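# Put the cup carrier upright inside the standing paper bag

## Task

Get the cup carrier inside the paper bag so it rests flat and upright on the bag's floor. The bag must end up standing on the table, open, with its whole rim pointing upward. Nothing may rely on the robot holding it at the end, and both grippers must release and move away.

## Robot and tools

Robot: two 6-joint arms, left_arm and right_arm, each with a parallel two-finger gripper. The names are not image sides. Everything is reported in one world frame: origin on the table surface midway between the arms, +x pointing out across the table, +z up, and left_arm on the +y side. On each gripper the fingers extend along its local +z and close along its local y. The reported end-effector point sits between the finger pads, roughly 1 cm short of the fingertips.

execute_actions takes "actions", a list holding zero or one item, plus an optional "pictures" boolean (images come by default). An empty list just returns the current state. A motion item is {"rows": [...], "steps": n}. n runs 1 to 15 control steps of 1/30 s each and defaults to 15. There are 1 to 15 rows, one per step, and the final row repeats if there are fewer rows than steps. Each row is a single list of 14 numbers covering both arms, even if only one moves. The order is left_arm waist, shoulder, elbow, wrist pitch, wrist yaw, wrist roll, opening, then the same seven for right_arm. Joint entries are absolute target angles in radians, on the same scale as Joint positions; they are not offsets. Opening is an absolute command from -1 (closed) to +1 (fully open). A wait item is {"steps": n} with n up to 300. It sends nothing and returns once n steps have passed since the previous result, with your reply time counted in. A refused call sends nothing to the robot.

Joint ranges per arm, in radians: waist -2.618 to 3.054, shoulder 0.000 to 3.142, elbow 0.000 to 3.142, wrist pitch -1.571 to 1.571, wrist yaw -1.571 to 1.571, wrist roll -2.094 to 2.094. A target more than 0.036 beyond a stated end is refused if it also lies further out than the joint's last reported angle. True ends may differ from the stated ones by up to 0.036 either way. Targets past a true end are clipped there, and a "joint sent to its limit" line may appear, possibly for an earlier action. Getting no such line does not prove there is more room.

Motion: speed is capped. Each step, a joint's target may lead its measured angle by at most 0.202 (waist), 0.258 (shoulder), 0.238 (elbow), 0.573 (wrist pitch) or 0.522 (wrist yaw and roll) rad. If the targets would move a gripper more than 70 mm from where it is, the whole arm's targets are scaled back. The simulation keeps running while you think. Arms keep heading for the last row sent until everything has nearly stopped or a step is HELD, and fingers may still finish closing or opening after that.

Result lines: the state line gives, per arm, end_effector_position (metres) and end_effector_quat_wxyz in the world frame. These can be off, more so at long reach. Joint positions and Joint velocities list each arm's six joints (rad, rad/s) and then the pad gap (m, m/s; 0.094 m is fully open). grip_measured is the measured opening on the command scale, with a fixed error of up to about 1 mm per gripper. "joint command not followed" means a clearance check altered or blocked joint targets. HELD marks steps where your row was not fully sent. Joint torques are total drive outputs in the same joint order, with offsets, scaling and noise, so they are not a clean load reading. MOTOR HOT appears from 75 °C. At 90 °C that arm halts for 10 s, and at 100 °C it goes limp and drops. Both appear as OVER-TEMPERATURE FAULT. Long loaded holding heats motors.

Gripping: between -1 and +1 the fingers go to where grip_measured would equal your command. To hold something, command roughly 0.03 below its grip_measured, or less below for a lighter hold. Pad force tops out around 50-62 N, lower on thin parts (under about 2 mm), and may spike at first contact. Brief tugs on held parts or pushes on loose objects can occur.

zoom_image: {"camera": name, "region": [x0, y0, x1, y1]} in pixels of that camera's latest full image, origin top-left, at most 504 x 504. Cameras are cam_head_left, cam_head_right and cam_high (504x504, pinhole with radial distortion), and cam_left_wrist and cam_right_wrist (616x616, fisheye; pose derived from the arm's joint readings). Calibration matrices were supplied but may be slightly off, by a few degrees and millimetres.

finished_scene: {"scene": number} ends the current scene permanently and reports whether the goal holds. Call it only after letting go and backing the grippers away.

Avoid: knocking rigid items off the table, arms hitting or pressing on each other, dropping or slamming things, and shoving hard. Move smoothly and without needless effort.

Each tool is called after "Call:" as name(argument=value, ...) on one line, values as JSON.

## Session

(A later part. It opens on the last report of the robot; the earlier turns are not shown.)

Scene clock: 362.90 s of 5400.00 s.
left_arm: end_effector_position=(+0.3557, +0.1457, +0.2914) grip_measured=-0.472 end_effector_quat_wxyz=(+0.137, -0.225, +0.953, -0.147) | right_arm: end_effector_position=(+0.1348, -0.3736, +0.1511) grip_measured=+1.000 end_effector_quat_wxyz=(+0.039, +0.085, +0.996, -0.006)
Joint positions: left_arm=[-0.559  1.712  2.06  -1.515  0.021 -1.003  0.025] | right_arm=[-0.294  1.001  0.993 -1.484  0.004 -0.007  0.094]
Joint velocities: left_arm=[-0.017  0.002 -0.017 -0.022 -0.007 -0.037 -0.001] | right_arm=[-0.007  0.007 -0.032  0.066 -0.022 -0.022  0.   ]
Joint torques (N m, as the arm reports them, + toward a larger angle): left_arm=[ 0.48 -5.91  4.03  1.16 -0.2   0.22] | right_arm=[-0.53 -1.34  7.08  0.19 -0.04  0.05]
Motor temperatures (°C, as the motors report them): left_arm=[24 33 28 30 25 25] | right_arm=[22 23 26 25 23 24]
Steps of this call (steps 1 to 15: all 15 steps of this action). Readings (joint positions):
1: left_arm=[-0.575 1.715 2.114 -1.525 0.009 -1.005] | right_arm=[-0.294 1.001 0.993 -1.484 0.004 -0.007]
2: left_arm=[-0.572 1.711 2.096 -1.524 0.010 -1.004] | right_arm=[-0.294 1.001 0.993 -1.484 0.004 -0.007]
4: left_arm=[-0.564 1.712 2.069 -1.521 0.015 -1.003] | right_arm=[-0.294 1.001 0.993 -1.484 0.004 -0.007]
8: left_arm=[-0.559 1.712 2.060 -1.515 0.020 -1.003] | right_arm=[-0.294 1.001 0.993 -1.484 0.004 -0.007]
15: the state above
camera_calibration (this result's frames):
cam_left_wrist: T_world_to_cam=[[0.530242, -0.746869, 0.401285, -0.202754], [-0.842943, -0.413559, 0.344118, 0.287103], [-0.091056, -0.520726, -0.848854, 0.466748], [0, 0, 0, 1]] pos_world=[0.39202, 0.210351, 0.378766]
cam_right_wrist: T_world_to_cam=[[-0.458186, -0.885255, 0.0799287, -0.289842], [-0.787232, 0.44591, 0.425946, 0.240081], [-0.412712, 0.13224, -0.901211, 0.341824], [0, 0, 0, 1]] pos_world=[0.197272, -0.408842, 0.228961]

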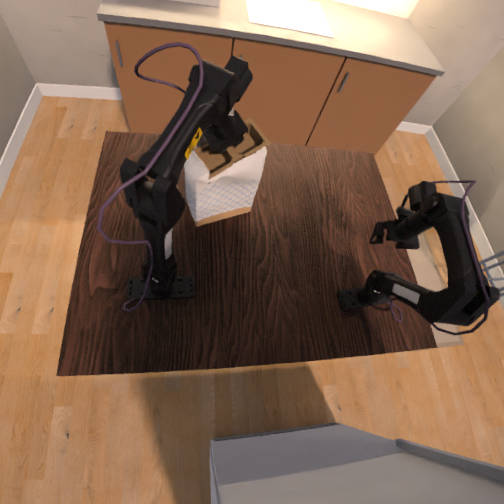

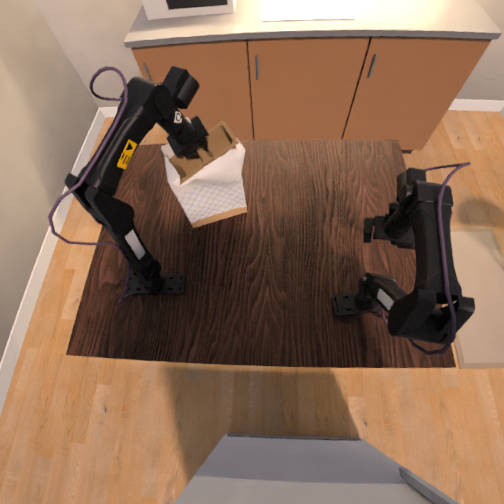

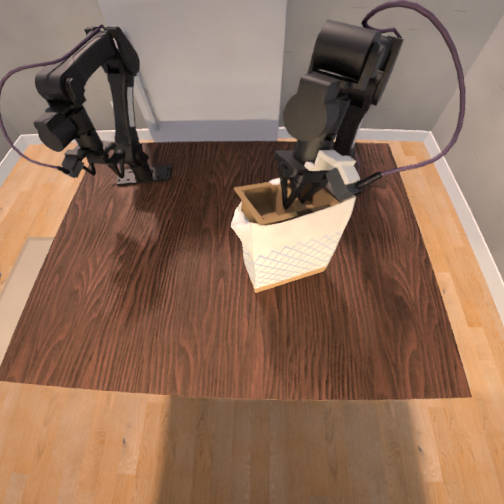

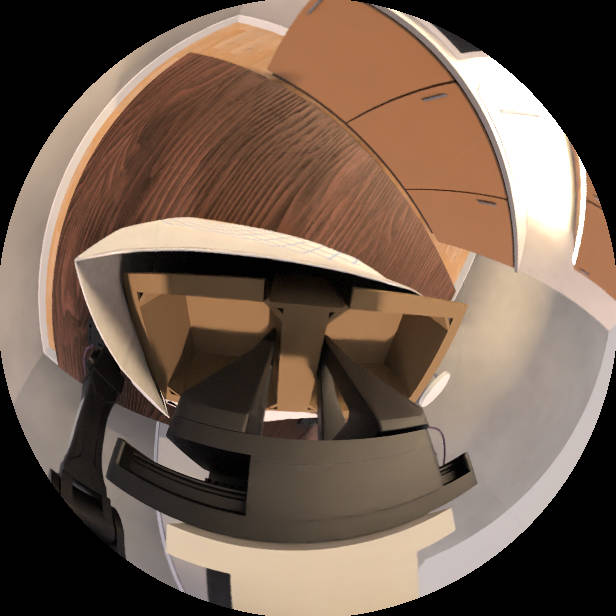

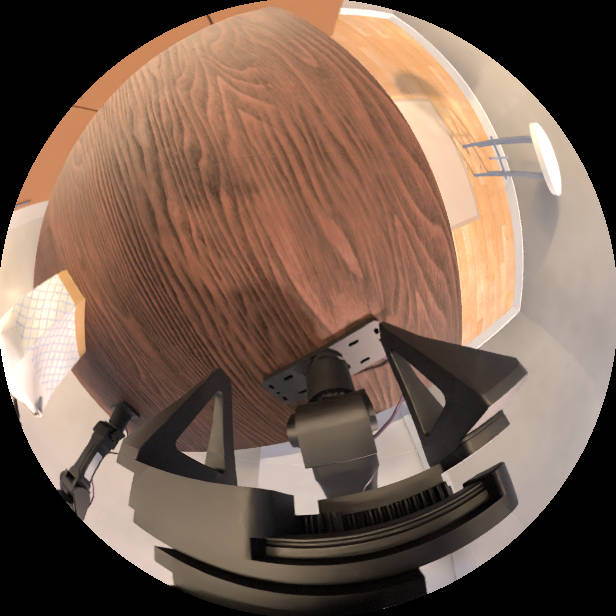

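Call:
execute_actions(actions=[{"rows":[[-0.55,1.70,2.10,-1.54,0,-0.98,-0.55,-0.3,1.0,1.0,-1.5,0,0,1],[-0.52,1.68,2.10,-1.54,0,-0.96,-0.55,-0.3,1.0,1.0,-1.5,0,0,1],[-0.52,1.68,2.10,-1.54,0,-0.96,-0.55,-0.3,1.0,1.0,-1.5,0,0,1],[-0.52,1.68,2.10,-1.54,0,-0.96,-0.55,-0.3,1.0,1.0,-1.5,0,0,1],[-0.49,1.67,2.08,-1.54,0,-0.93,-0.55,-0.3,1.0,1.0,-1.5,0,0,1]],"steps":15}])

Scene clock: 368.60 s of 5400.00 s.
left_arm: end_effector_position=(+0.3638, +0.1688, +0.3029) grip_measured=-0.472 end_effector_quat_wxyz=(+0.159, -0.230, +0.949, -0.147) | right_arm: end_effector_position=(+0.1348, -0.3736, +0.1511) grip_measured=+1.000 end_effector_quat_wxyz=(+0.039, +0.085, +0.996, -0.006)
Joint positions: left_arm=[-0.494  1.688  2.071 -1.518  0.016 -0.951  0.025] | right_arm=[-0.294  1.001  0.993 -1.484  0.004 -0.007  0.094]
Joint velocities: left_arm=[ 0.007  0.002 -0.002  0.066 -0.022  0.007 -0.   ] | right_arm=[-0.012 -0.007 -0.012 -0.022 -0.037  0.022  0.   ]
Joint torques (N m, as the arm reports them, + toward a larger angle): left_arm=[ 0.24 -7.51  7.02  1.27 -0.15  0.19] | right_arm=[-0.48 -1.3   6.9   0.16 -0.04  0.01]
Motor temperatures (°C, as the motors report them): left_arm=[24 33 28 30 25 25] | right_arm=[22 23 26 25 23 24]
Steps of this call (steps 1 to 15: the robot went on to your last target; steps 16 to 90: nothing new was sent; then 2.20 s passed at rest; steps 91 to 105: all 15 steps of this action). Readings (joint positions):
91: left_arm=[-0.559 1.712 2.064 -1.515 0.021 -1.003] | right_arm=[-0.294 1.001 0.993 -1.484 0.004 -0.007]
92: left_arm=[-0.556 1.712 2.068 -1.515 0.022 -1.000] | right_arm=[-0.294 1.001 0.993 -1.484 0.004 -0.007]
94: left_arm=[-0.542 1.706 2.071 -1.515 0.023 -0.992] | right_arm=[-0.294 1.001 0.993 -1.484 0.004 -0.007]
98: left_arm=[-0.502 1.691 2.071 -1.516 0.020 -0.965] | right_arm=[-0.294 1.001 0.993 -1.484 0.004 -0.007]
105: the state above
camera_calibration (this result's frames):
cam_left_wrist: T_world_to_cam=[[0.527193, -0.739644, 0.418325, -0.199635], [-0.848484, -0.431383, 0.306567, 0.315993], [-0.0462919, -0.516562, -0.854998, 0.474099], [0, 0, 0, 1]] pos_world=[0.395308, 0.233556, 0.391993]
cam_right_wrist: T_world_to_cam=[[-0.458186, -0.885255, 0.0799287, -0.289842], [-0.787232, 0.44591, 0.425946, 0.240081], [-0.412712, 0.13224, -0.901211, 0.341824], [0, 0, 0, 1]] pos_world=[0.197272, -0.408842, 0.228961]

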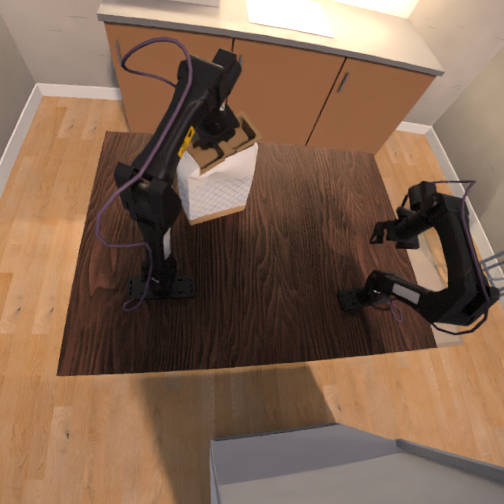

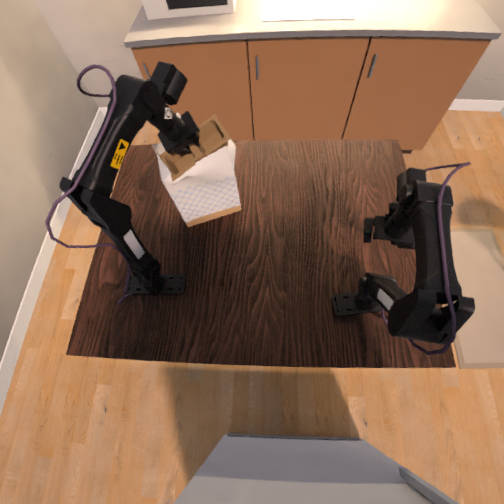

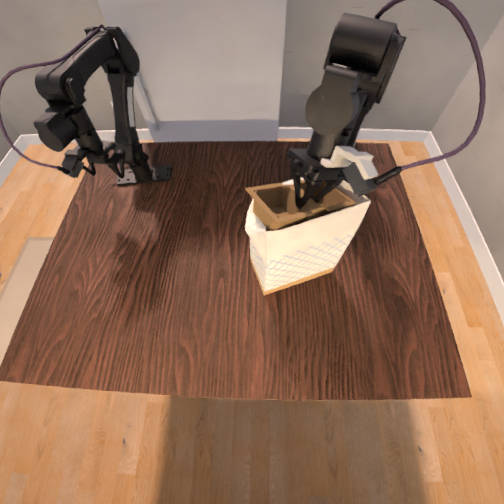

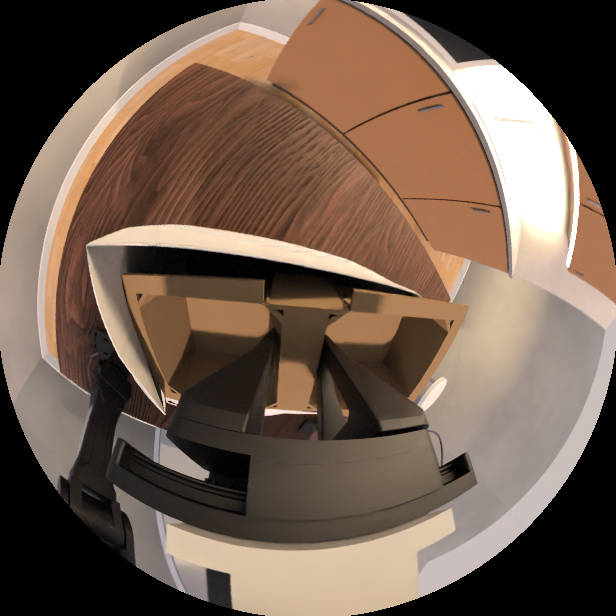

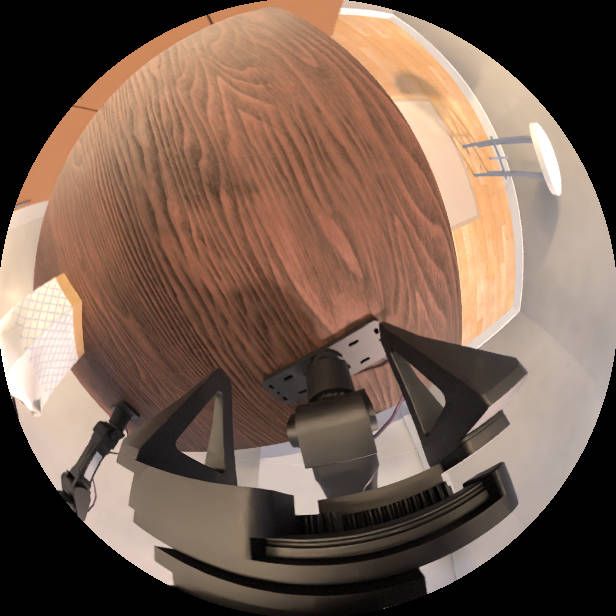

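Call:
execute_actions(actions=[{"rows":[[-0.52,1.67,2.35,-1.54,0,-0.96,-0.55,-0.3,1.0,1.0,-1.5,0,0,1],[-0.52,1.67,2.35,-1.54,0,-0.96,-0.55,-0.3,1.0,1.0,-1.5,0,0,1],[-0.52,1.67,2.35,-1.54,0,-0.96,-0.55,-0.3,1.0,1.0,-1.5,0,0,1],[-0.52,1.67,2.35,-1.54,0,-0.96,-0.55,-0.3,1.0,1.0,-1.5,0,0,1],[-0.52,1.67,2.38,-1.54,0,-0.96,-0.55,-0.3,1.0,1.0,-1.5,0,0,1],[-0.52,1.67,2.38,-1.54,0,-0.96,-0.55,-0.3,1.0,1.0,-1.5,0,0,1],[-0.52,1.67,2.38,-1.54,0,-0.96,-0.55,-0.3,1.0,1.0,-1.5,0,0,1],[-0.52,1.67,2.38,-1.54,0.25,-0.96,-0.55,-0.3,1.0,1.0,-1.5,0,0,1]],"steps":15}])

Call:
execute_actions(actions=[{"steps":10}])

Scene clock: 378.40 s of 5400.00 s.
left_arm: end_effector_position=(+0.3430, +0.1340, +0.4042) grip_measured=-0.472 end_effector_quat_wxyz=(+0.206, -0.176, +0.911, -0.310) | right_arm: end_effector_position=(+0.1348, -0.3736, +0.1511) grip_measured=+1.000 end_effector_quat_wxyz=(+0.039, +0.085, +0.996, -0.006)
Joint positions: left_arm=[-0.513  1.665  2.364 -1.531  0.206 -0.953  0.025] | right_arm=[-0.294  1.001  0.993 -1.484  0.004 -0.007  0.094]
Joint velocities: left_arm=[-0.012 -0.012 -0.017 -0.051  0.271 -0.007 -0.   ] | right_arm=[-0.002  0.002  0.012 -0.007  0.007  0.007  0.   ]
Joint torques (N m, as the arm reports them, + toward a larger angle): left_arm=[-0.49 -4.63  6.72  1.96  0.15 -0.04] | right_arm=[-0.45 -1.34  6.87  0.13 -0.03  0.05]
Motor temperatures (°C, as the motors report them): left_arm=[24 34 28 29 25 25] | right_arm=[22 23 26 25 23 24]
Steps of this call (steps 1 to 15: the robot went on to your last target; steps 16 to 90: nothing new was sent; then 6.30 s passed at rest; steps 91 to 105: all 15 steps of this action). Readings (joint positions):
91: left_arm=[-0.496 1.698 2.112 -1.539 0.016 -0.950] | right_arm=[-0.294 1.001 0.993 -1.484 0.004 -0.007]
92: left_arm=[-0.500 1.713 2.173 -1.548 0.015 -0.950] | right_arm=[-0.294 1.001 0.993 -1.484 0.004 -0.007]
94: left_arm=[-0.507 1.712 2.270 -1.534 0.014 -0.950] | right_arm=[-0.294 1.001 0.993 -1.484 0.004 -0.007]
98: left_arm=[-0.511 1.671 2.357 -1.531 0.046 -0.952] | right_arm=[-0.294 1.001 0.993 -1.484 0.004 -0.007]
105: the state above
camera_calibration (this result's frames):
cam_left_wrist: T_world_to_cam=[[0.332204, -0.634118, 0.698237, -0.317213], [-0.942848, -0.243691, 0.227271, 0.291483], [0.0260375, -0.733831, -0.678832, 0.474892], [0, 0, 0, 1]] pos_world=[0.367838, 0.218373, 0.477616]
cam_right_wrist: T_world_to_cam=[[-0.458186, -0.885255, 0.0799287, -0.289842], [-0.787232, 0.44591, 0.425946, 0.240081], [-0.412712, 0.13224, -0.901211, 0.341824], [0, 0, 0, 1]] pos_world=[0.197272, -0.408842, 0.228961]

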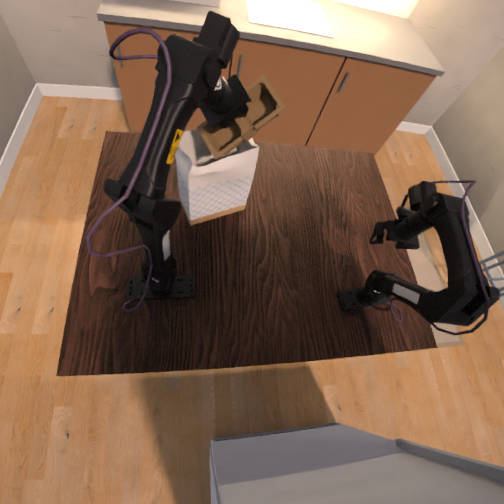

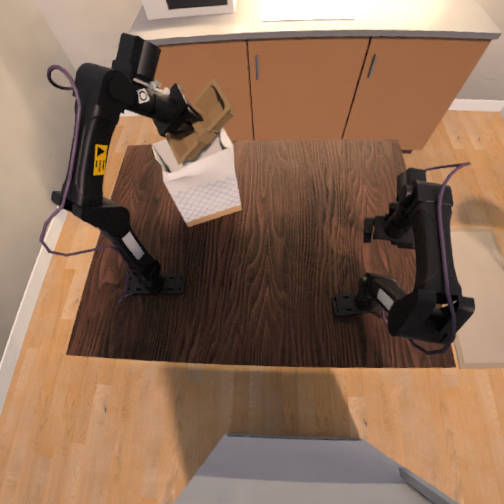

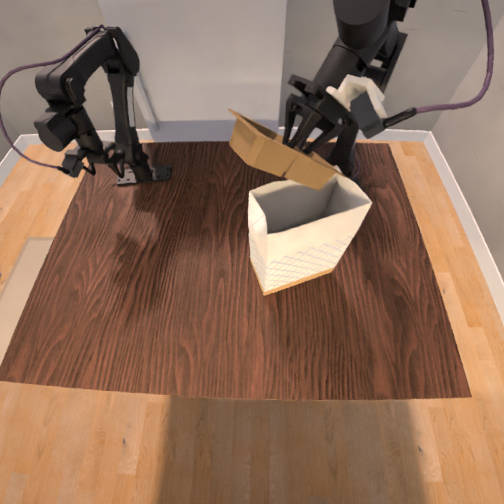

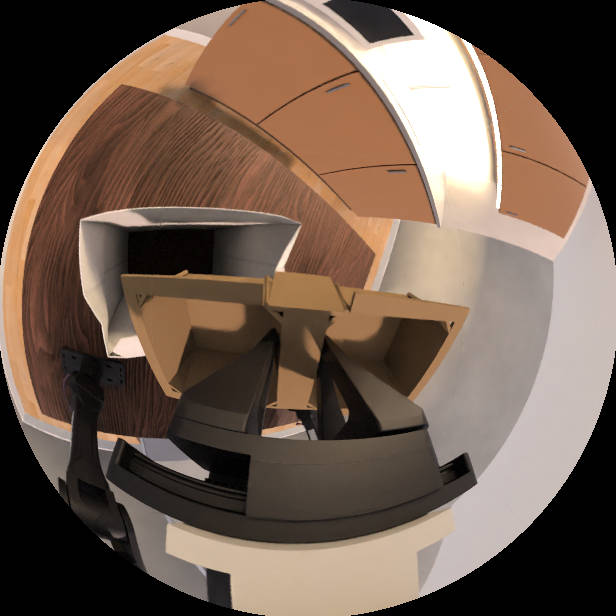

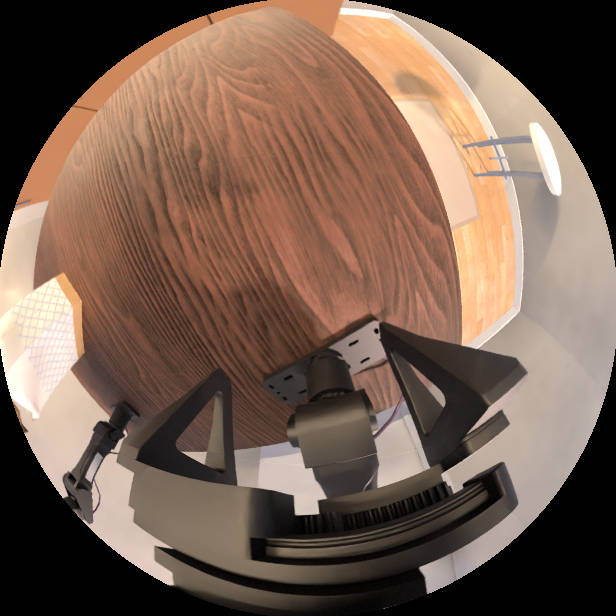

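Scene clock: 378.73 s of 5400.00 s.
left_arm: end_effector_position=(+0.3395, +0.1293, +0.4052) grip_measured=-0.472 end_effector_quat_wxyz=(+0.195, -0.170, +0.911, -0.321) | right_arm: end_effector_position=(+0.1348, -0.3736, +0.1511) grip_measured=+1.000 end_effector_quat_wxyz=(+0.039, +0.085, +0.996, -0.006)
Joint positions: left_arm=[-0.513  1.665  2.364 -1.531  0.24  -0.954  0.025] | right_arm=[-0.294  1.001  0.993 -1.484  0.004 -0.007  0.094]
Joint velocities: left_arm=[ 0.002 -0.007  0.012  0.007  0.051 -0.022  0.   ] | right_arm=[ 0.002  0.002 -0.027  0.051  0.007 -0.022  0.   ]
Joint torques (N m, as the arm reports them, + toward a larger angle): left_arm=[-0.48 -4.65  6.69  1.94  0.19  0.  ] | right_arm=[-0.47 -1.31  7.03  0.2  -0.05  0.05]
Motor temperatures (°C, as the motors report them): left_arm=[24 34 28 29 25 25] | right_arm=[22 23 26 25 23 24]
Steps of this call (steps 1 to 10: the robot went on to your last target). Readings (joint positions):
1: left_arm=[-0.513 1.665 2.364 -1.531 0.214 -0.953] | right_arm=[-0.294 1.001 0.993 -1.484 0.004 -0.007]
2: left_arm=[-0.513 1.665 2.364 -1.531 0.220 -0.953] | right_arm=[-0.294 1.001 0.993 -1.484 0.004 -0.007]
4: left_arm=[-0.513 1.665 2.364 -1.531 0.229 -0.953] | right_arm=[-0.294 1.001 0.993 -1.484 0.004 -0.007]
8: left_arm=[-0.513 1.665 2.364 -1.531 0.238 -0.954] | right_arm=[-0.294 1.001 0.993 -1.484 0.004 -0.007]
10: the state above
camera_calibration (this result's frames):
cam_left_wrist: T_world_to_cam=[[0.326793, -0.625751, 0.708267, -0.323026], [-0.945095, -0.217616, 0.243802, 0.277468], [0.00157118, -0.749052, -0.66251, 0.47584], [0, 0, 0, 1]] pos_world=[0.367048, 0.214677, 0.47639]
cam_right_wrist: T_world_to_cam=[[-0.458186, -0.885255, 0.0799287, -0.289842], [-0.787232, 0.44591, 0.425946, 0.240081], [-0.412712, 0.13224, -0.901211, 0.341824], [0, 0, 0, 1]] pos_world=[0.197272, -0.408842, 0.228961]

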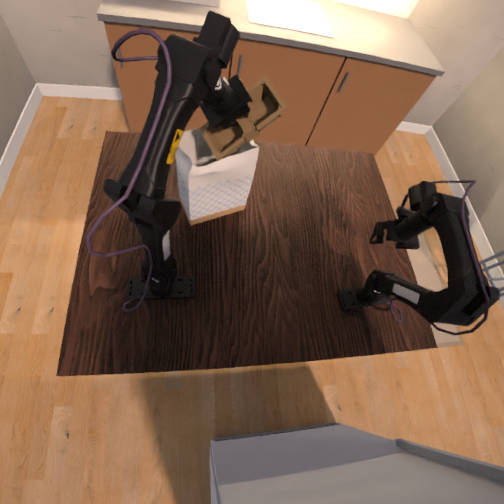

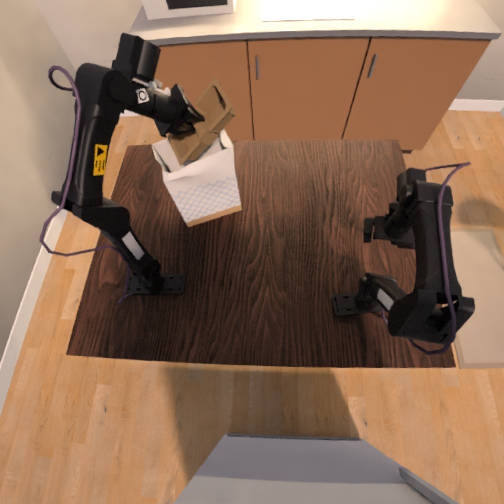

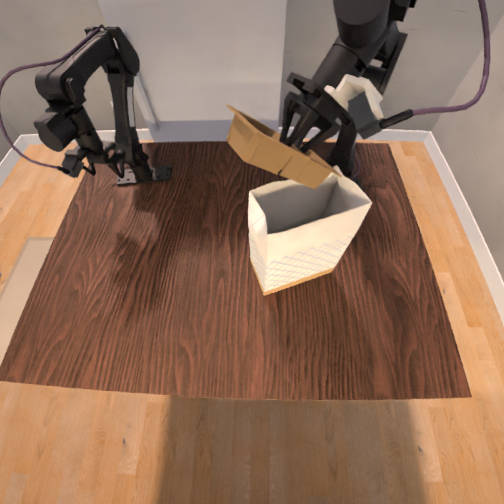

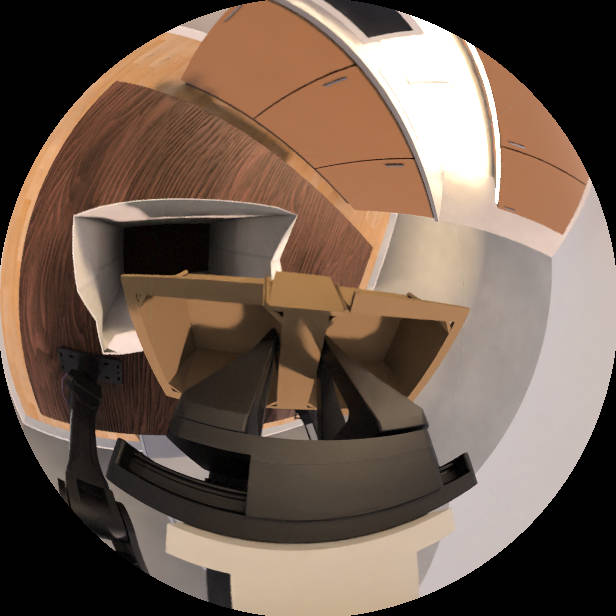

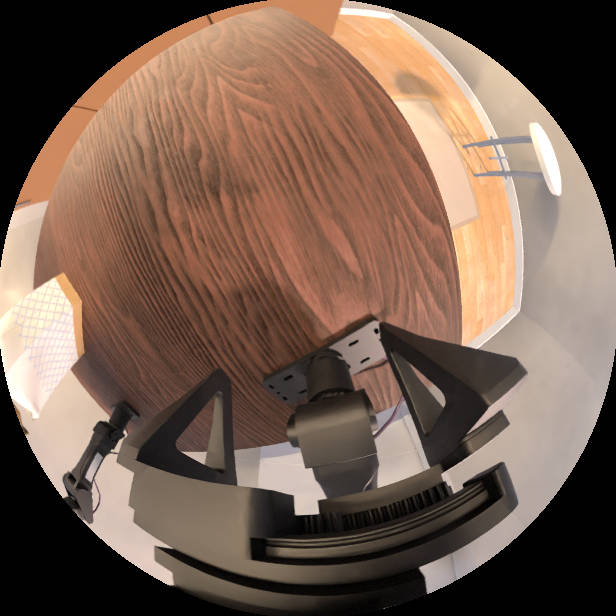

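Call:
execute_actions(actions=[{"rows":[[-0.42,1.71,2.38,-1.54,0.45,-0.9,-0.55,-0.3,1.0,1.0,-1.5,0,0,1]],"steps":15}])

Call:
execute_actions(actions=[{"rows":[[-0.42,1.73,2.3,-1.54,0.45,-0.9,-0.55,-0.3,1.0,1.0,-1.5,0,0,1]],"steps":15}])

Scene clock: 387.20 s of 5400.00 s.
left_arm: end_effector_position=(+0.3495, +0.1251, +0.3977) grip_measured=-0.472 end_effector_quat_wxyz=(+0.139, -0.165, +0.907, -0.362) | right_arm: end_effector_position=(+0.1348, -0.3736, +0.1511) grip_measured=+1.000 end_effector_quat_wxyz=(+0.039, +0.085, +0.996, -0.006)
Joint positions: left_arm=[-0.422  1.711  2.364 -1.531  0.432 -0.917  0.025] | right_arm=[-0.294  1.001  0.993 -1.484  0.004 -0.007  0.094]
Joint velocities: left_arm=[-0.032  0.007 -0.022  0.037 -0.037 -0.051 -0.   ] | right_arm=[-0.007 -0.002  0.007 -0.066  0.081  0.037  0.   ]
Joint torques (N m, as the arm reports them, + toward a larger angle): left_arm=[ 0.06 -5.6   7.04  1.84  0.38  0.19] | right_arm=[-0.45 -1.27  7.05  0.19 -0.01  0.03]
Motor temperatures (°C, as the motors report them): left_arm=[24 33 28 30 25 25] | right_arm=[22 23 26 25 23 24]
Steps of this call (steps 1 to 30: the robot went on to your last target; steps 31 to 90: nothing new was sent; then 4.97 s passed at rest; steps 91 to 105: all 15 steps of this action). Readings (joint positions):
91: left_arm=[-0.500 1.668 2.364 -1.531 0.281 -0.947] | right_arm=[-0.294 1.001 0.993 -1.484 0.004 -0.007]
92: left_arm=[-0.478 1.672 2.364 -1.531 0.319 -0.940] | right_arm=[-0.294 1.001 0.993 -1.484 0.004 -0.007]
94: left_arm=[-0.438 1.685 2.364 -1.531 0.361 -0.932] | right_arm=[-0.294 1.001 0.993 -1.484 0.004 -0.007]
98: left_arm=[-0.422 1.709 2.364 -1.531 0.404 -0.923] | right_arm=[-0.294 1.001 0.993 -1.484 0.004 -0.007]
105: the state above
camera_calibration (this result's frames):
cam_left_wrist: T_world_to_cam=[[0.350882, -0.577588, 0.737072, -0.349533], [-0.931202, -0.132241, 0.33967, 0.234201], [-0.098718, -0.805546, -0.584251, 0.478778], [0, 0, 0, 1]] pos_world=[0.387997, 0.214763, 0.457806]
cam_right_wrist: T_world_to_cam=[[-0.458186, -0.885255, 0.0799287, -0.289842], [-0.787232, 0.44591, 0.425946, 0.240081], [-0.412712, 0.13224, -0.901211, 0.341824], [0, 0, 0, 1]] pos_world=[0.197272, -0.408842, 0.228961]

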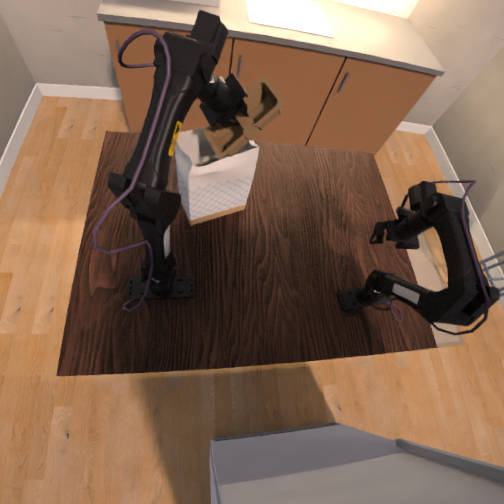

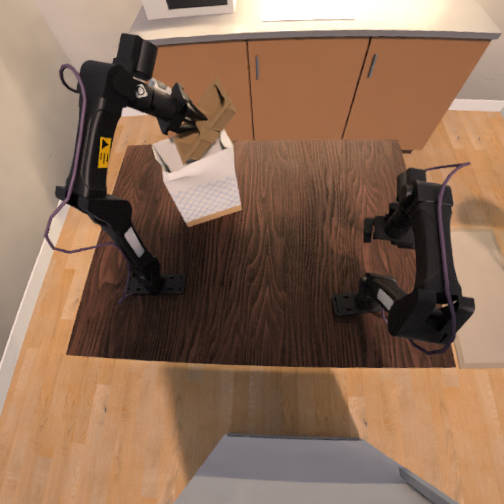

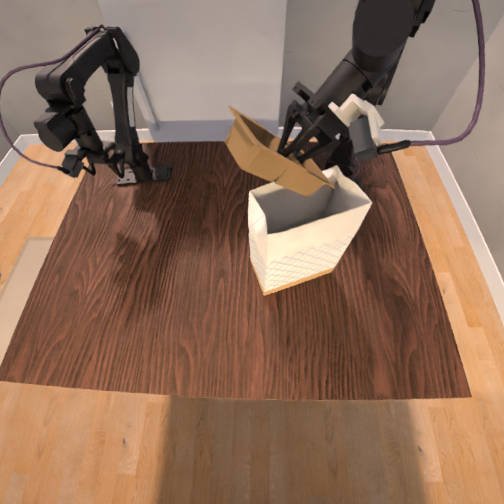

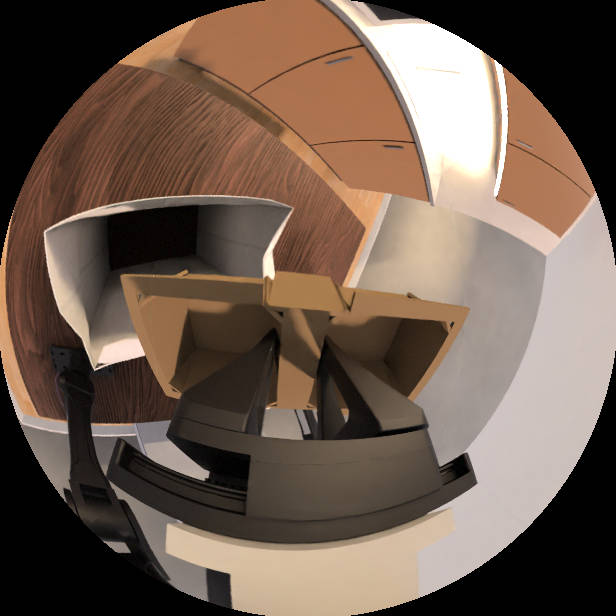

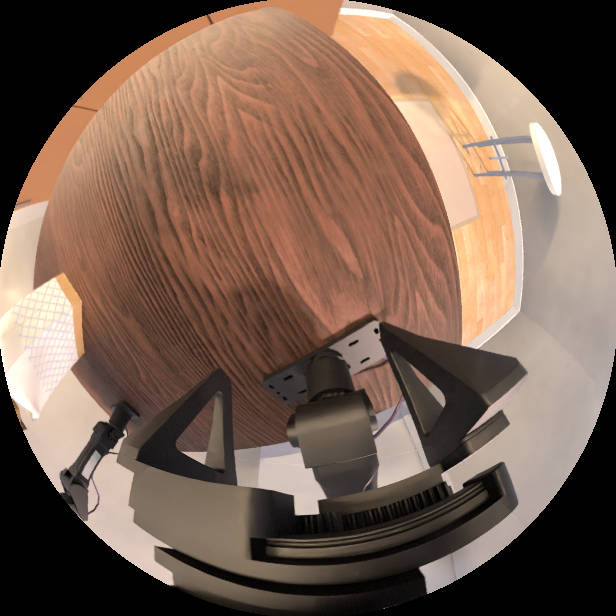

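Scene clock: 387.70 s of 5400.00 s.
left_arm: end_effector_position=(+0.3537, +0.1221, +0.3760) grip_measured=-0.472 end_effector_quat_wxyz=(+0.110, -0.172, +0.915, -0.347) | right_arm: end_effector_position=(+0.1348, -0.3736, +0.1511) grip_measured=+1.000 end_effector_quat_wxyz=(+0.039, +0.085, +0.996, -0.006)
Joint positions: left_arm=[-0.422  1.731  2.314 -1.532  0.44  -0.915  0.025] | right_arm=[-0.294  1.001  0.993 -1.484  0.004 -0.007  0.094]
Joint velocities: left_arm=[-0.002 -0.002 -0.007 -0.095 -0.007 -0.007  0.001] | right_arm=[ 0.002 -0.007 -0.007 -0.007  0.007 -0.037  0.   ]
Joint torques (N m, as the arm reports them, + toward a larger angle): left_arm=[ 0.11 -5.8   4.48  1.73  0.4   0.14] | right_arm=[-0.45 -1.33  6.75  0.18 -0.04  0.06]
Motor temperatures (°C, as the motors report them): left_arm=[24 33 28 30 25 25] | right_arm=[22 23 26 25 23 24]
Steps of this call (steps 1 to 15: all 15 steps of this action). Readings (joint positions):
1: left_arm=[-0.422 1.712 2.356 -1.530 0.435 -0.916] | right_arm=[-0.294 1.001 0.993 -1.484 0.004 -0.007]
2: left_arm=[-0.422 1.712 2.347 -1.531 0.437 -0.916] | right_arm=[-0.294 1.001 0.993 -1.484 0.004 -0.007]
4: left_arm=[-0.422 1.717 2.328 -1.532 0.438 -0.916] | right_arm=[-0.294 1.001 0.993 -1.484 0.004 -0.007]
8: left_arm=[-0.422 1.730 2.314 -1.532 0.438 -0.916] | right_arm=[-0.294 1.001 0.993 -1.484 0.004 -0.007]
15: the state above
camera_calibration (this result's frames):
cam_left_wrist: T_world_to_cam=[[0.39471, -0.596046, 0.699238, -0.335806], [-0.90775, -0.135268, 0.397106, 0.215596], [-0.142109, -0.791475, -0.594452, 0.481509], [0, 0, 0, 1]] pos_world=[0.396679, 0.21011, 0.435428]
cam_right_wrist: T_world_to_cam=[[-0.458186, -0.885255, 0.0799287, -0.289842], [-0.787232, 0.44591, 0.425946, 0.240081], [-0.412712, 0.13224, -0.901211, 0.341824], [0, 0, 0, 1]] pos_world=[0.197272, -0.408842, 0.228961]

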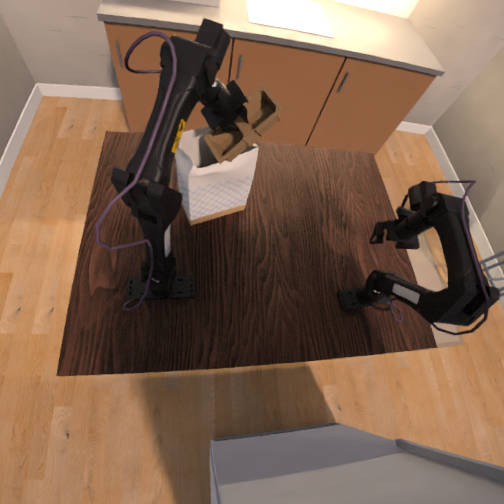

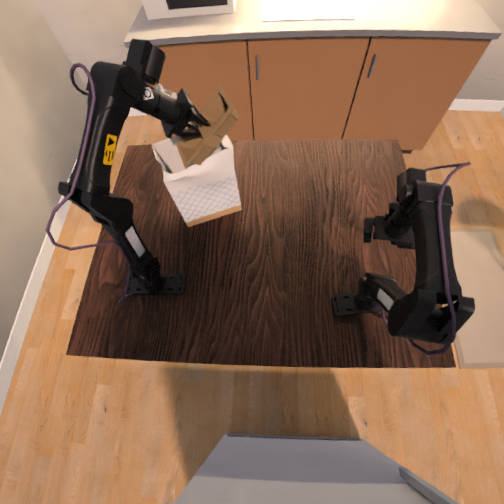

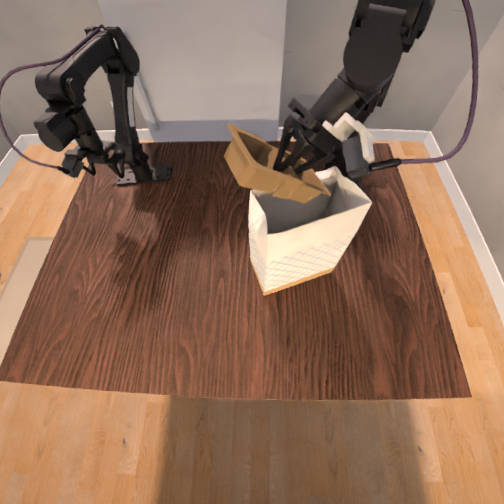

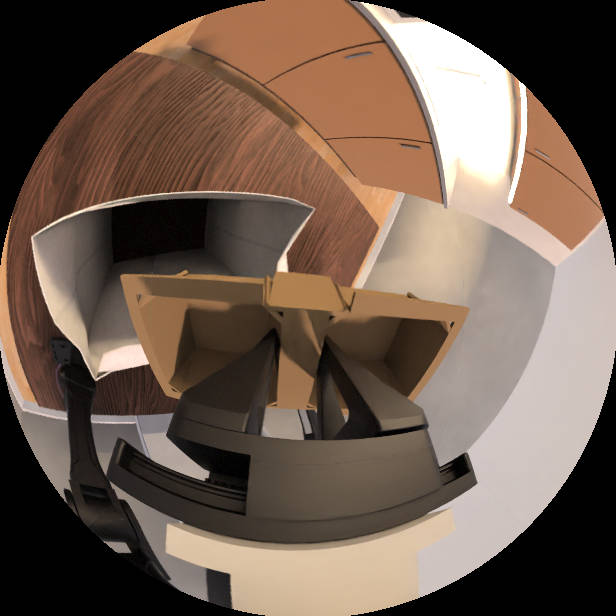

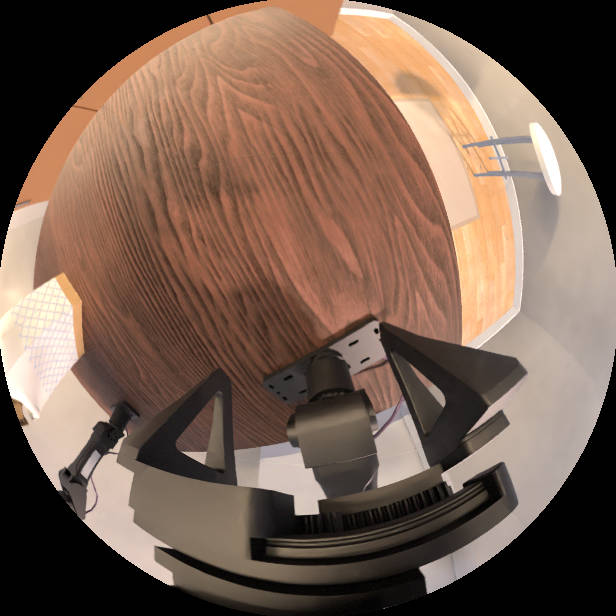

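Call:
execute_actions(actions=[{"rows":[[-0.32,1.71,2.34,-1.54,0.45,-0.75,-0.55,-0.3,1.0,1.0,-1.5,0,0,1],[-0.32,1.71,2.34,-1.54,0.45,-0.75,-0.55,-0.3,1.0,1.0,-1.5,0,0,1],[-0.32,1.71,2.34,-1.54,0.45,-0.75,-0.55,-0.3,1.0,1.0,-1.5,0,0,1],[-0.32,1.71,2.34,-1.54,0.45,-0.75,-0.55,-0.3,1.0,1.0,-1.5,0,0,1],[-0.23,1.69,2.33,-1.54,0.45,-0.62,-0.55,-0.3,1.0,1.0,-1.5,0,0,1]],"steps":15}])

Call:
execute_actions(actions=[{"steps":10}])

Scene clock: 395.50 s of 5400.00 s.
left_arm: end_effector_position=(+0.3847, +0.1877, +0.3820) grip_measured=-0.472 end_effector_quat_wxyz=(+0.192, -0.140, +0.918, -0.316) | right_arm: end_effector_position=(+0.1348, -0.3736, +0.1511) grip_measured=+1.000 end_effector_quat_wxyz=(+0.039, +0.085, +0.996, -0.006)
Joint positions: left_arm=[-0.225  1.713  2.314 -1.533  0.441 -0.653  0.025] | right_arm=[-0.294  1.001  0.993 -1.484  0.004 -0.007  0.094]
Joint velocities: left_arm=[-0.007 -0.032 -0.002 -0.051 -0.051  0.095 -0.   ] | right_arm=[-0.012 -0.007  0.007 -0.007 -0.022  0.007  0.   ]
Joint torques (N m, as the arm reports them, + toward a larger angle): left_arm=[-0.42 -7.31  7.09  1.78  0.28  0.18] | right_arm=[-0.62 -1.32  6.93  0.16 -0.04  0.03]
Motor temperatures (°C, as the motors report them): left_arm=[24 33 28 30 25 25] | right_arm=[22 23 26 25 23 24]
Steps of this call (steps 1 to 15: the robot went on to your last target; steps 16 to 90: nothing new was sent; then 4.30 s passed at rest; steps 91 to 105: all 15 steps of this action). Readings (joint positions):
91: left_arm=[-0.411 1.731 2.314 -1.532 0.448 -0.890] | right_arm=[-0.294 1.001 0.993 -1.484 0.004 -0.007]
92: left_arm=[-0.390 1.731 2.314 -1.532 0.452 -0.865] | right_arm=[-0.294 1.001 0.993 -1.484 0.004 -0.007]
94: left_arm=[-0.342 1.731 2.314 -1.532 0.449 -0.829] | right_arm=[-0.294 1.001 0.993 -1.484 0.004 -0.007]
98: left_arm=[-0.240 1.726 2.314 -1.533 0.445 -0.717] | right_arm=[-0.294 1.001 0.993 -1.484 0.004 -0.007]
105: the state above
camera_calibration (this result's frames):
cam_left_wrist: T_world_to_cam=[[0.283104, -0.660425, 0.695478, -0.256599], [-0.958464, -0.168636, 0.23002, 0.339824], [-0.0346278, -0.73171, -0.680736, 0.521808], [0, 0, 0, 1]] pos_world=[0.416423, 0.269654, 0.455506]
cam_right_wrist: T_world_to_cam=[[-0.458186, -0.885255, 0.0799287, -0.289842], [-0.787232, 0.44591, 0.425946, 0.240081], [-0.412712, 0.13224, -0.901211, 0.341824], [0, 0, 0, 1]] pos_world=[0.197272, -0.408842, 0.228961]

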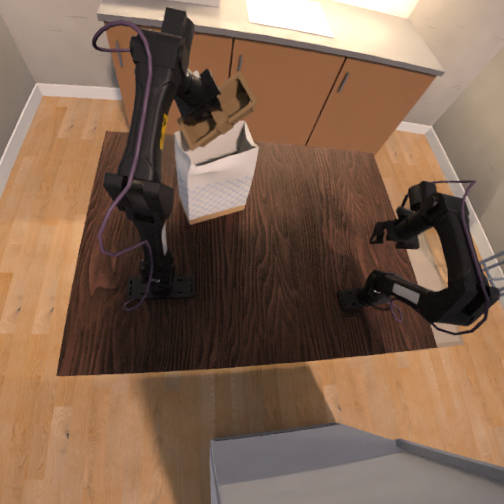

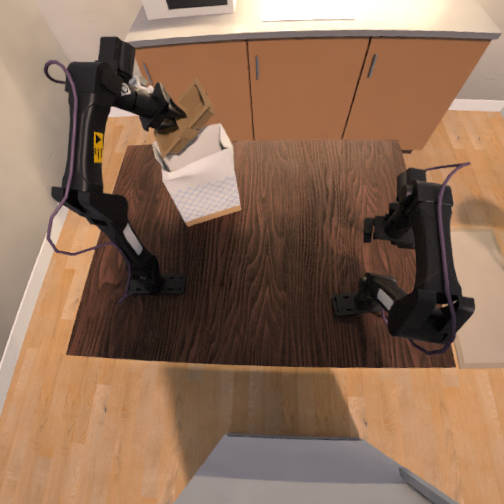

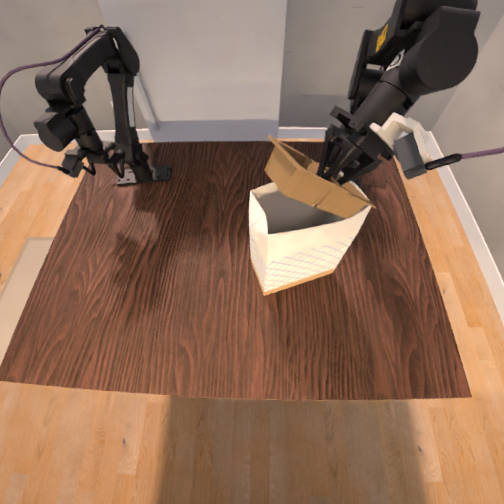

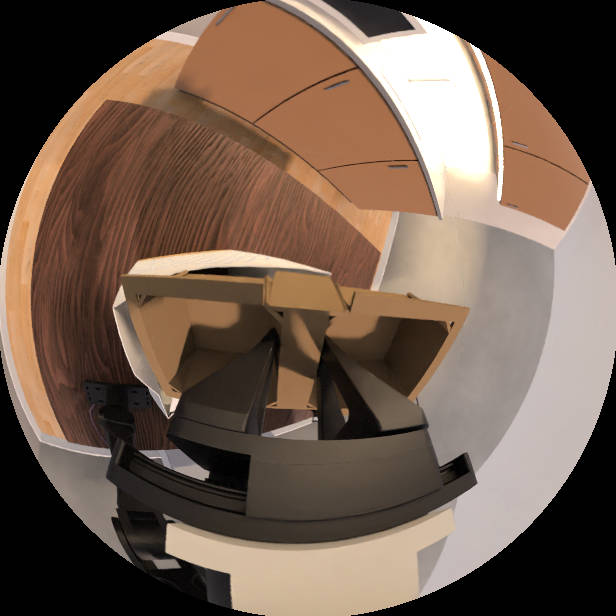

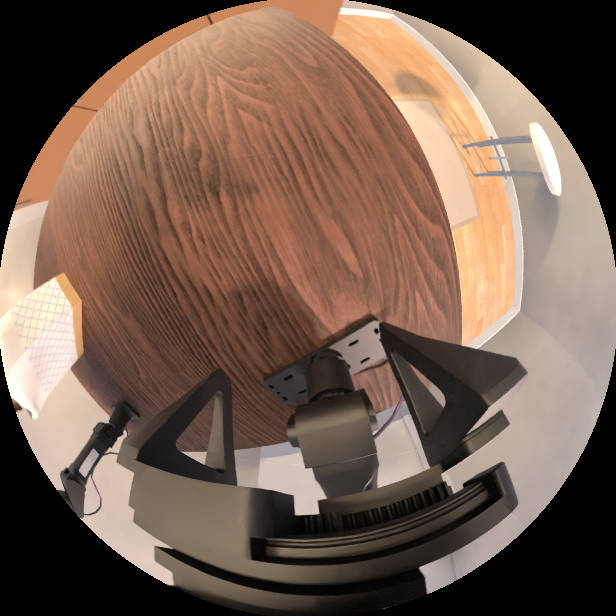

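Scene clock: 395.83 s of 5400.00 s.
left_arm: end_effector_position=(+0.3846, +0.1877, +0.3821) grip_measured=-0.472 end_effector_quat_wxyz=(+0.195, -0.133, +0.919, -0.315) | right_arm: end_effector_position=(+0.1348, -0.3736, +0.1511) grip_measured=+1.000 end_effector_quat_wxyz=(+0.039, +0.085, +0.996, -0.006)
Joint positions: left_arm=[-0.225  1.713  2.314 -1.533  0.441 -0.638  0.025] | right_arm=[-0.294  1.001  0.993 -1.484  0.004 -0.007  0.094]
Joint velocities: left_arm=[-0.022 -0.007  0.012 -0.081 -0.051 -0.022 -0.   ] | right_arm=[ 0.012  0.002 -0.002  0.007 -0.022 -0.051  0.   ]
Joint torques (N m, as the arm reports them, + toward a larger angle): left_arm=[-0.39 -7.7   7.08  1.78  0.35  0.22] | right_arm=[-0.46 -1.33  6.97  0.18  0.01  0.04]
Motor temperatures (°C, as the motors report them): left_arm=[24 34 28 30 25 25] | right_arm=[22 23 26 25 23 24]
Steps of this call (steps 1 to 10: the robot went on to your last target). Readings (joint positions):
1: left_arm=[-0.225 1.713 2.314 -1.533 0.441 -0.649] | right_arm=[-0.294 1.001 0.993 -1.484 0.004 -0.007]
2: left_arm=[-0.225 1.713 2.314 -1.533 0.441 -0.647] | right_arm=[-0.294 1.001 0.993 -1.484 0.004 -0.007]
4: left_arm=[-0.225 1.713 2.314 -1.533 0.441 -0.643] | right_arm=[-0.294 1.001 0.993 -1.484 0.004 -0.007]
8: left_arm=[-0.225 1.713 2.314 -1.533 0.441 -0.639] | right_arm=[-0.294 1.001 0.993 -1.484 0.004 -0.007]
10: the state above
camera_calibration (this result's frames):
cam_left_wrist: T_world_to_cam=[[0.269905, -0.668121, 0.693373, -0.249323], [-0.962177, -0.159502, 0.220848, 0.342921], [-0.0369593, -0.726755, -0.685901, 0.523849], [0, 0, 0, 1]] pos_world=[0.416605, 0.268828, 0.456448]
cam_right_wrist: T_world_to_cam=[[-0.458186, -0.885255, 0.0799287, -0.289842], [-0.787232, 0.44591, 0.425946, 0.240081], [-0.412712, 0.13224, -0.901211, 0.341824], [0, 0, 0, 1]] pos_world=[0.197272, -0.408842, 0.228961]

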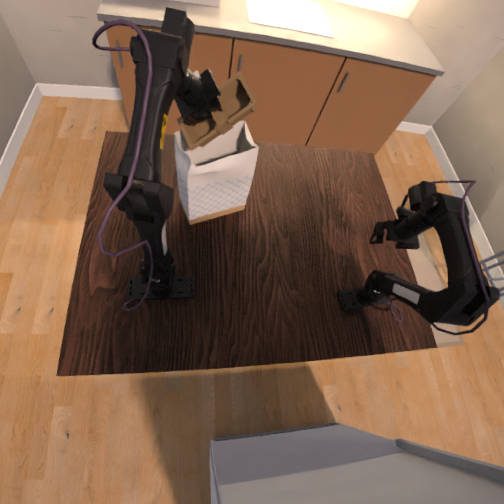

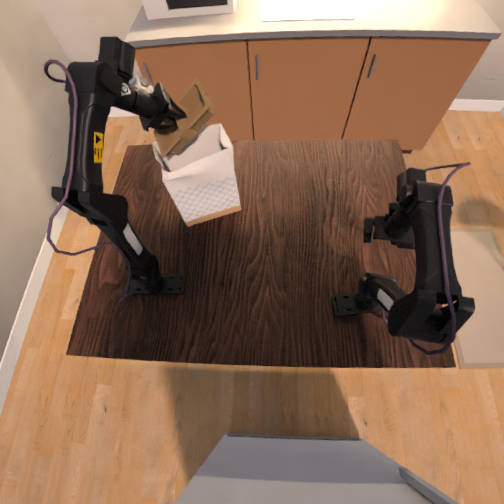

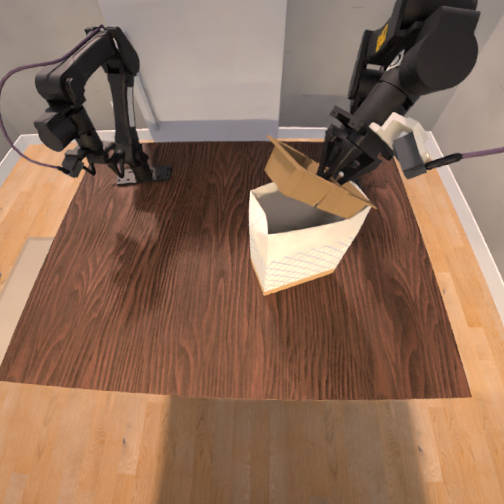

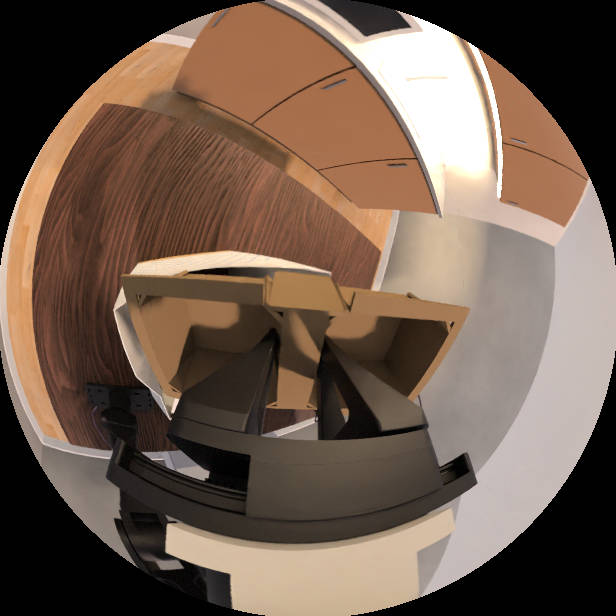

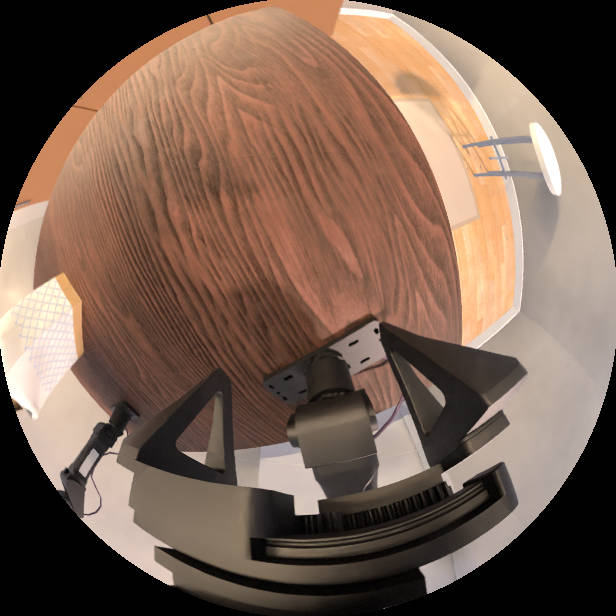

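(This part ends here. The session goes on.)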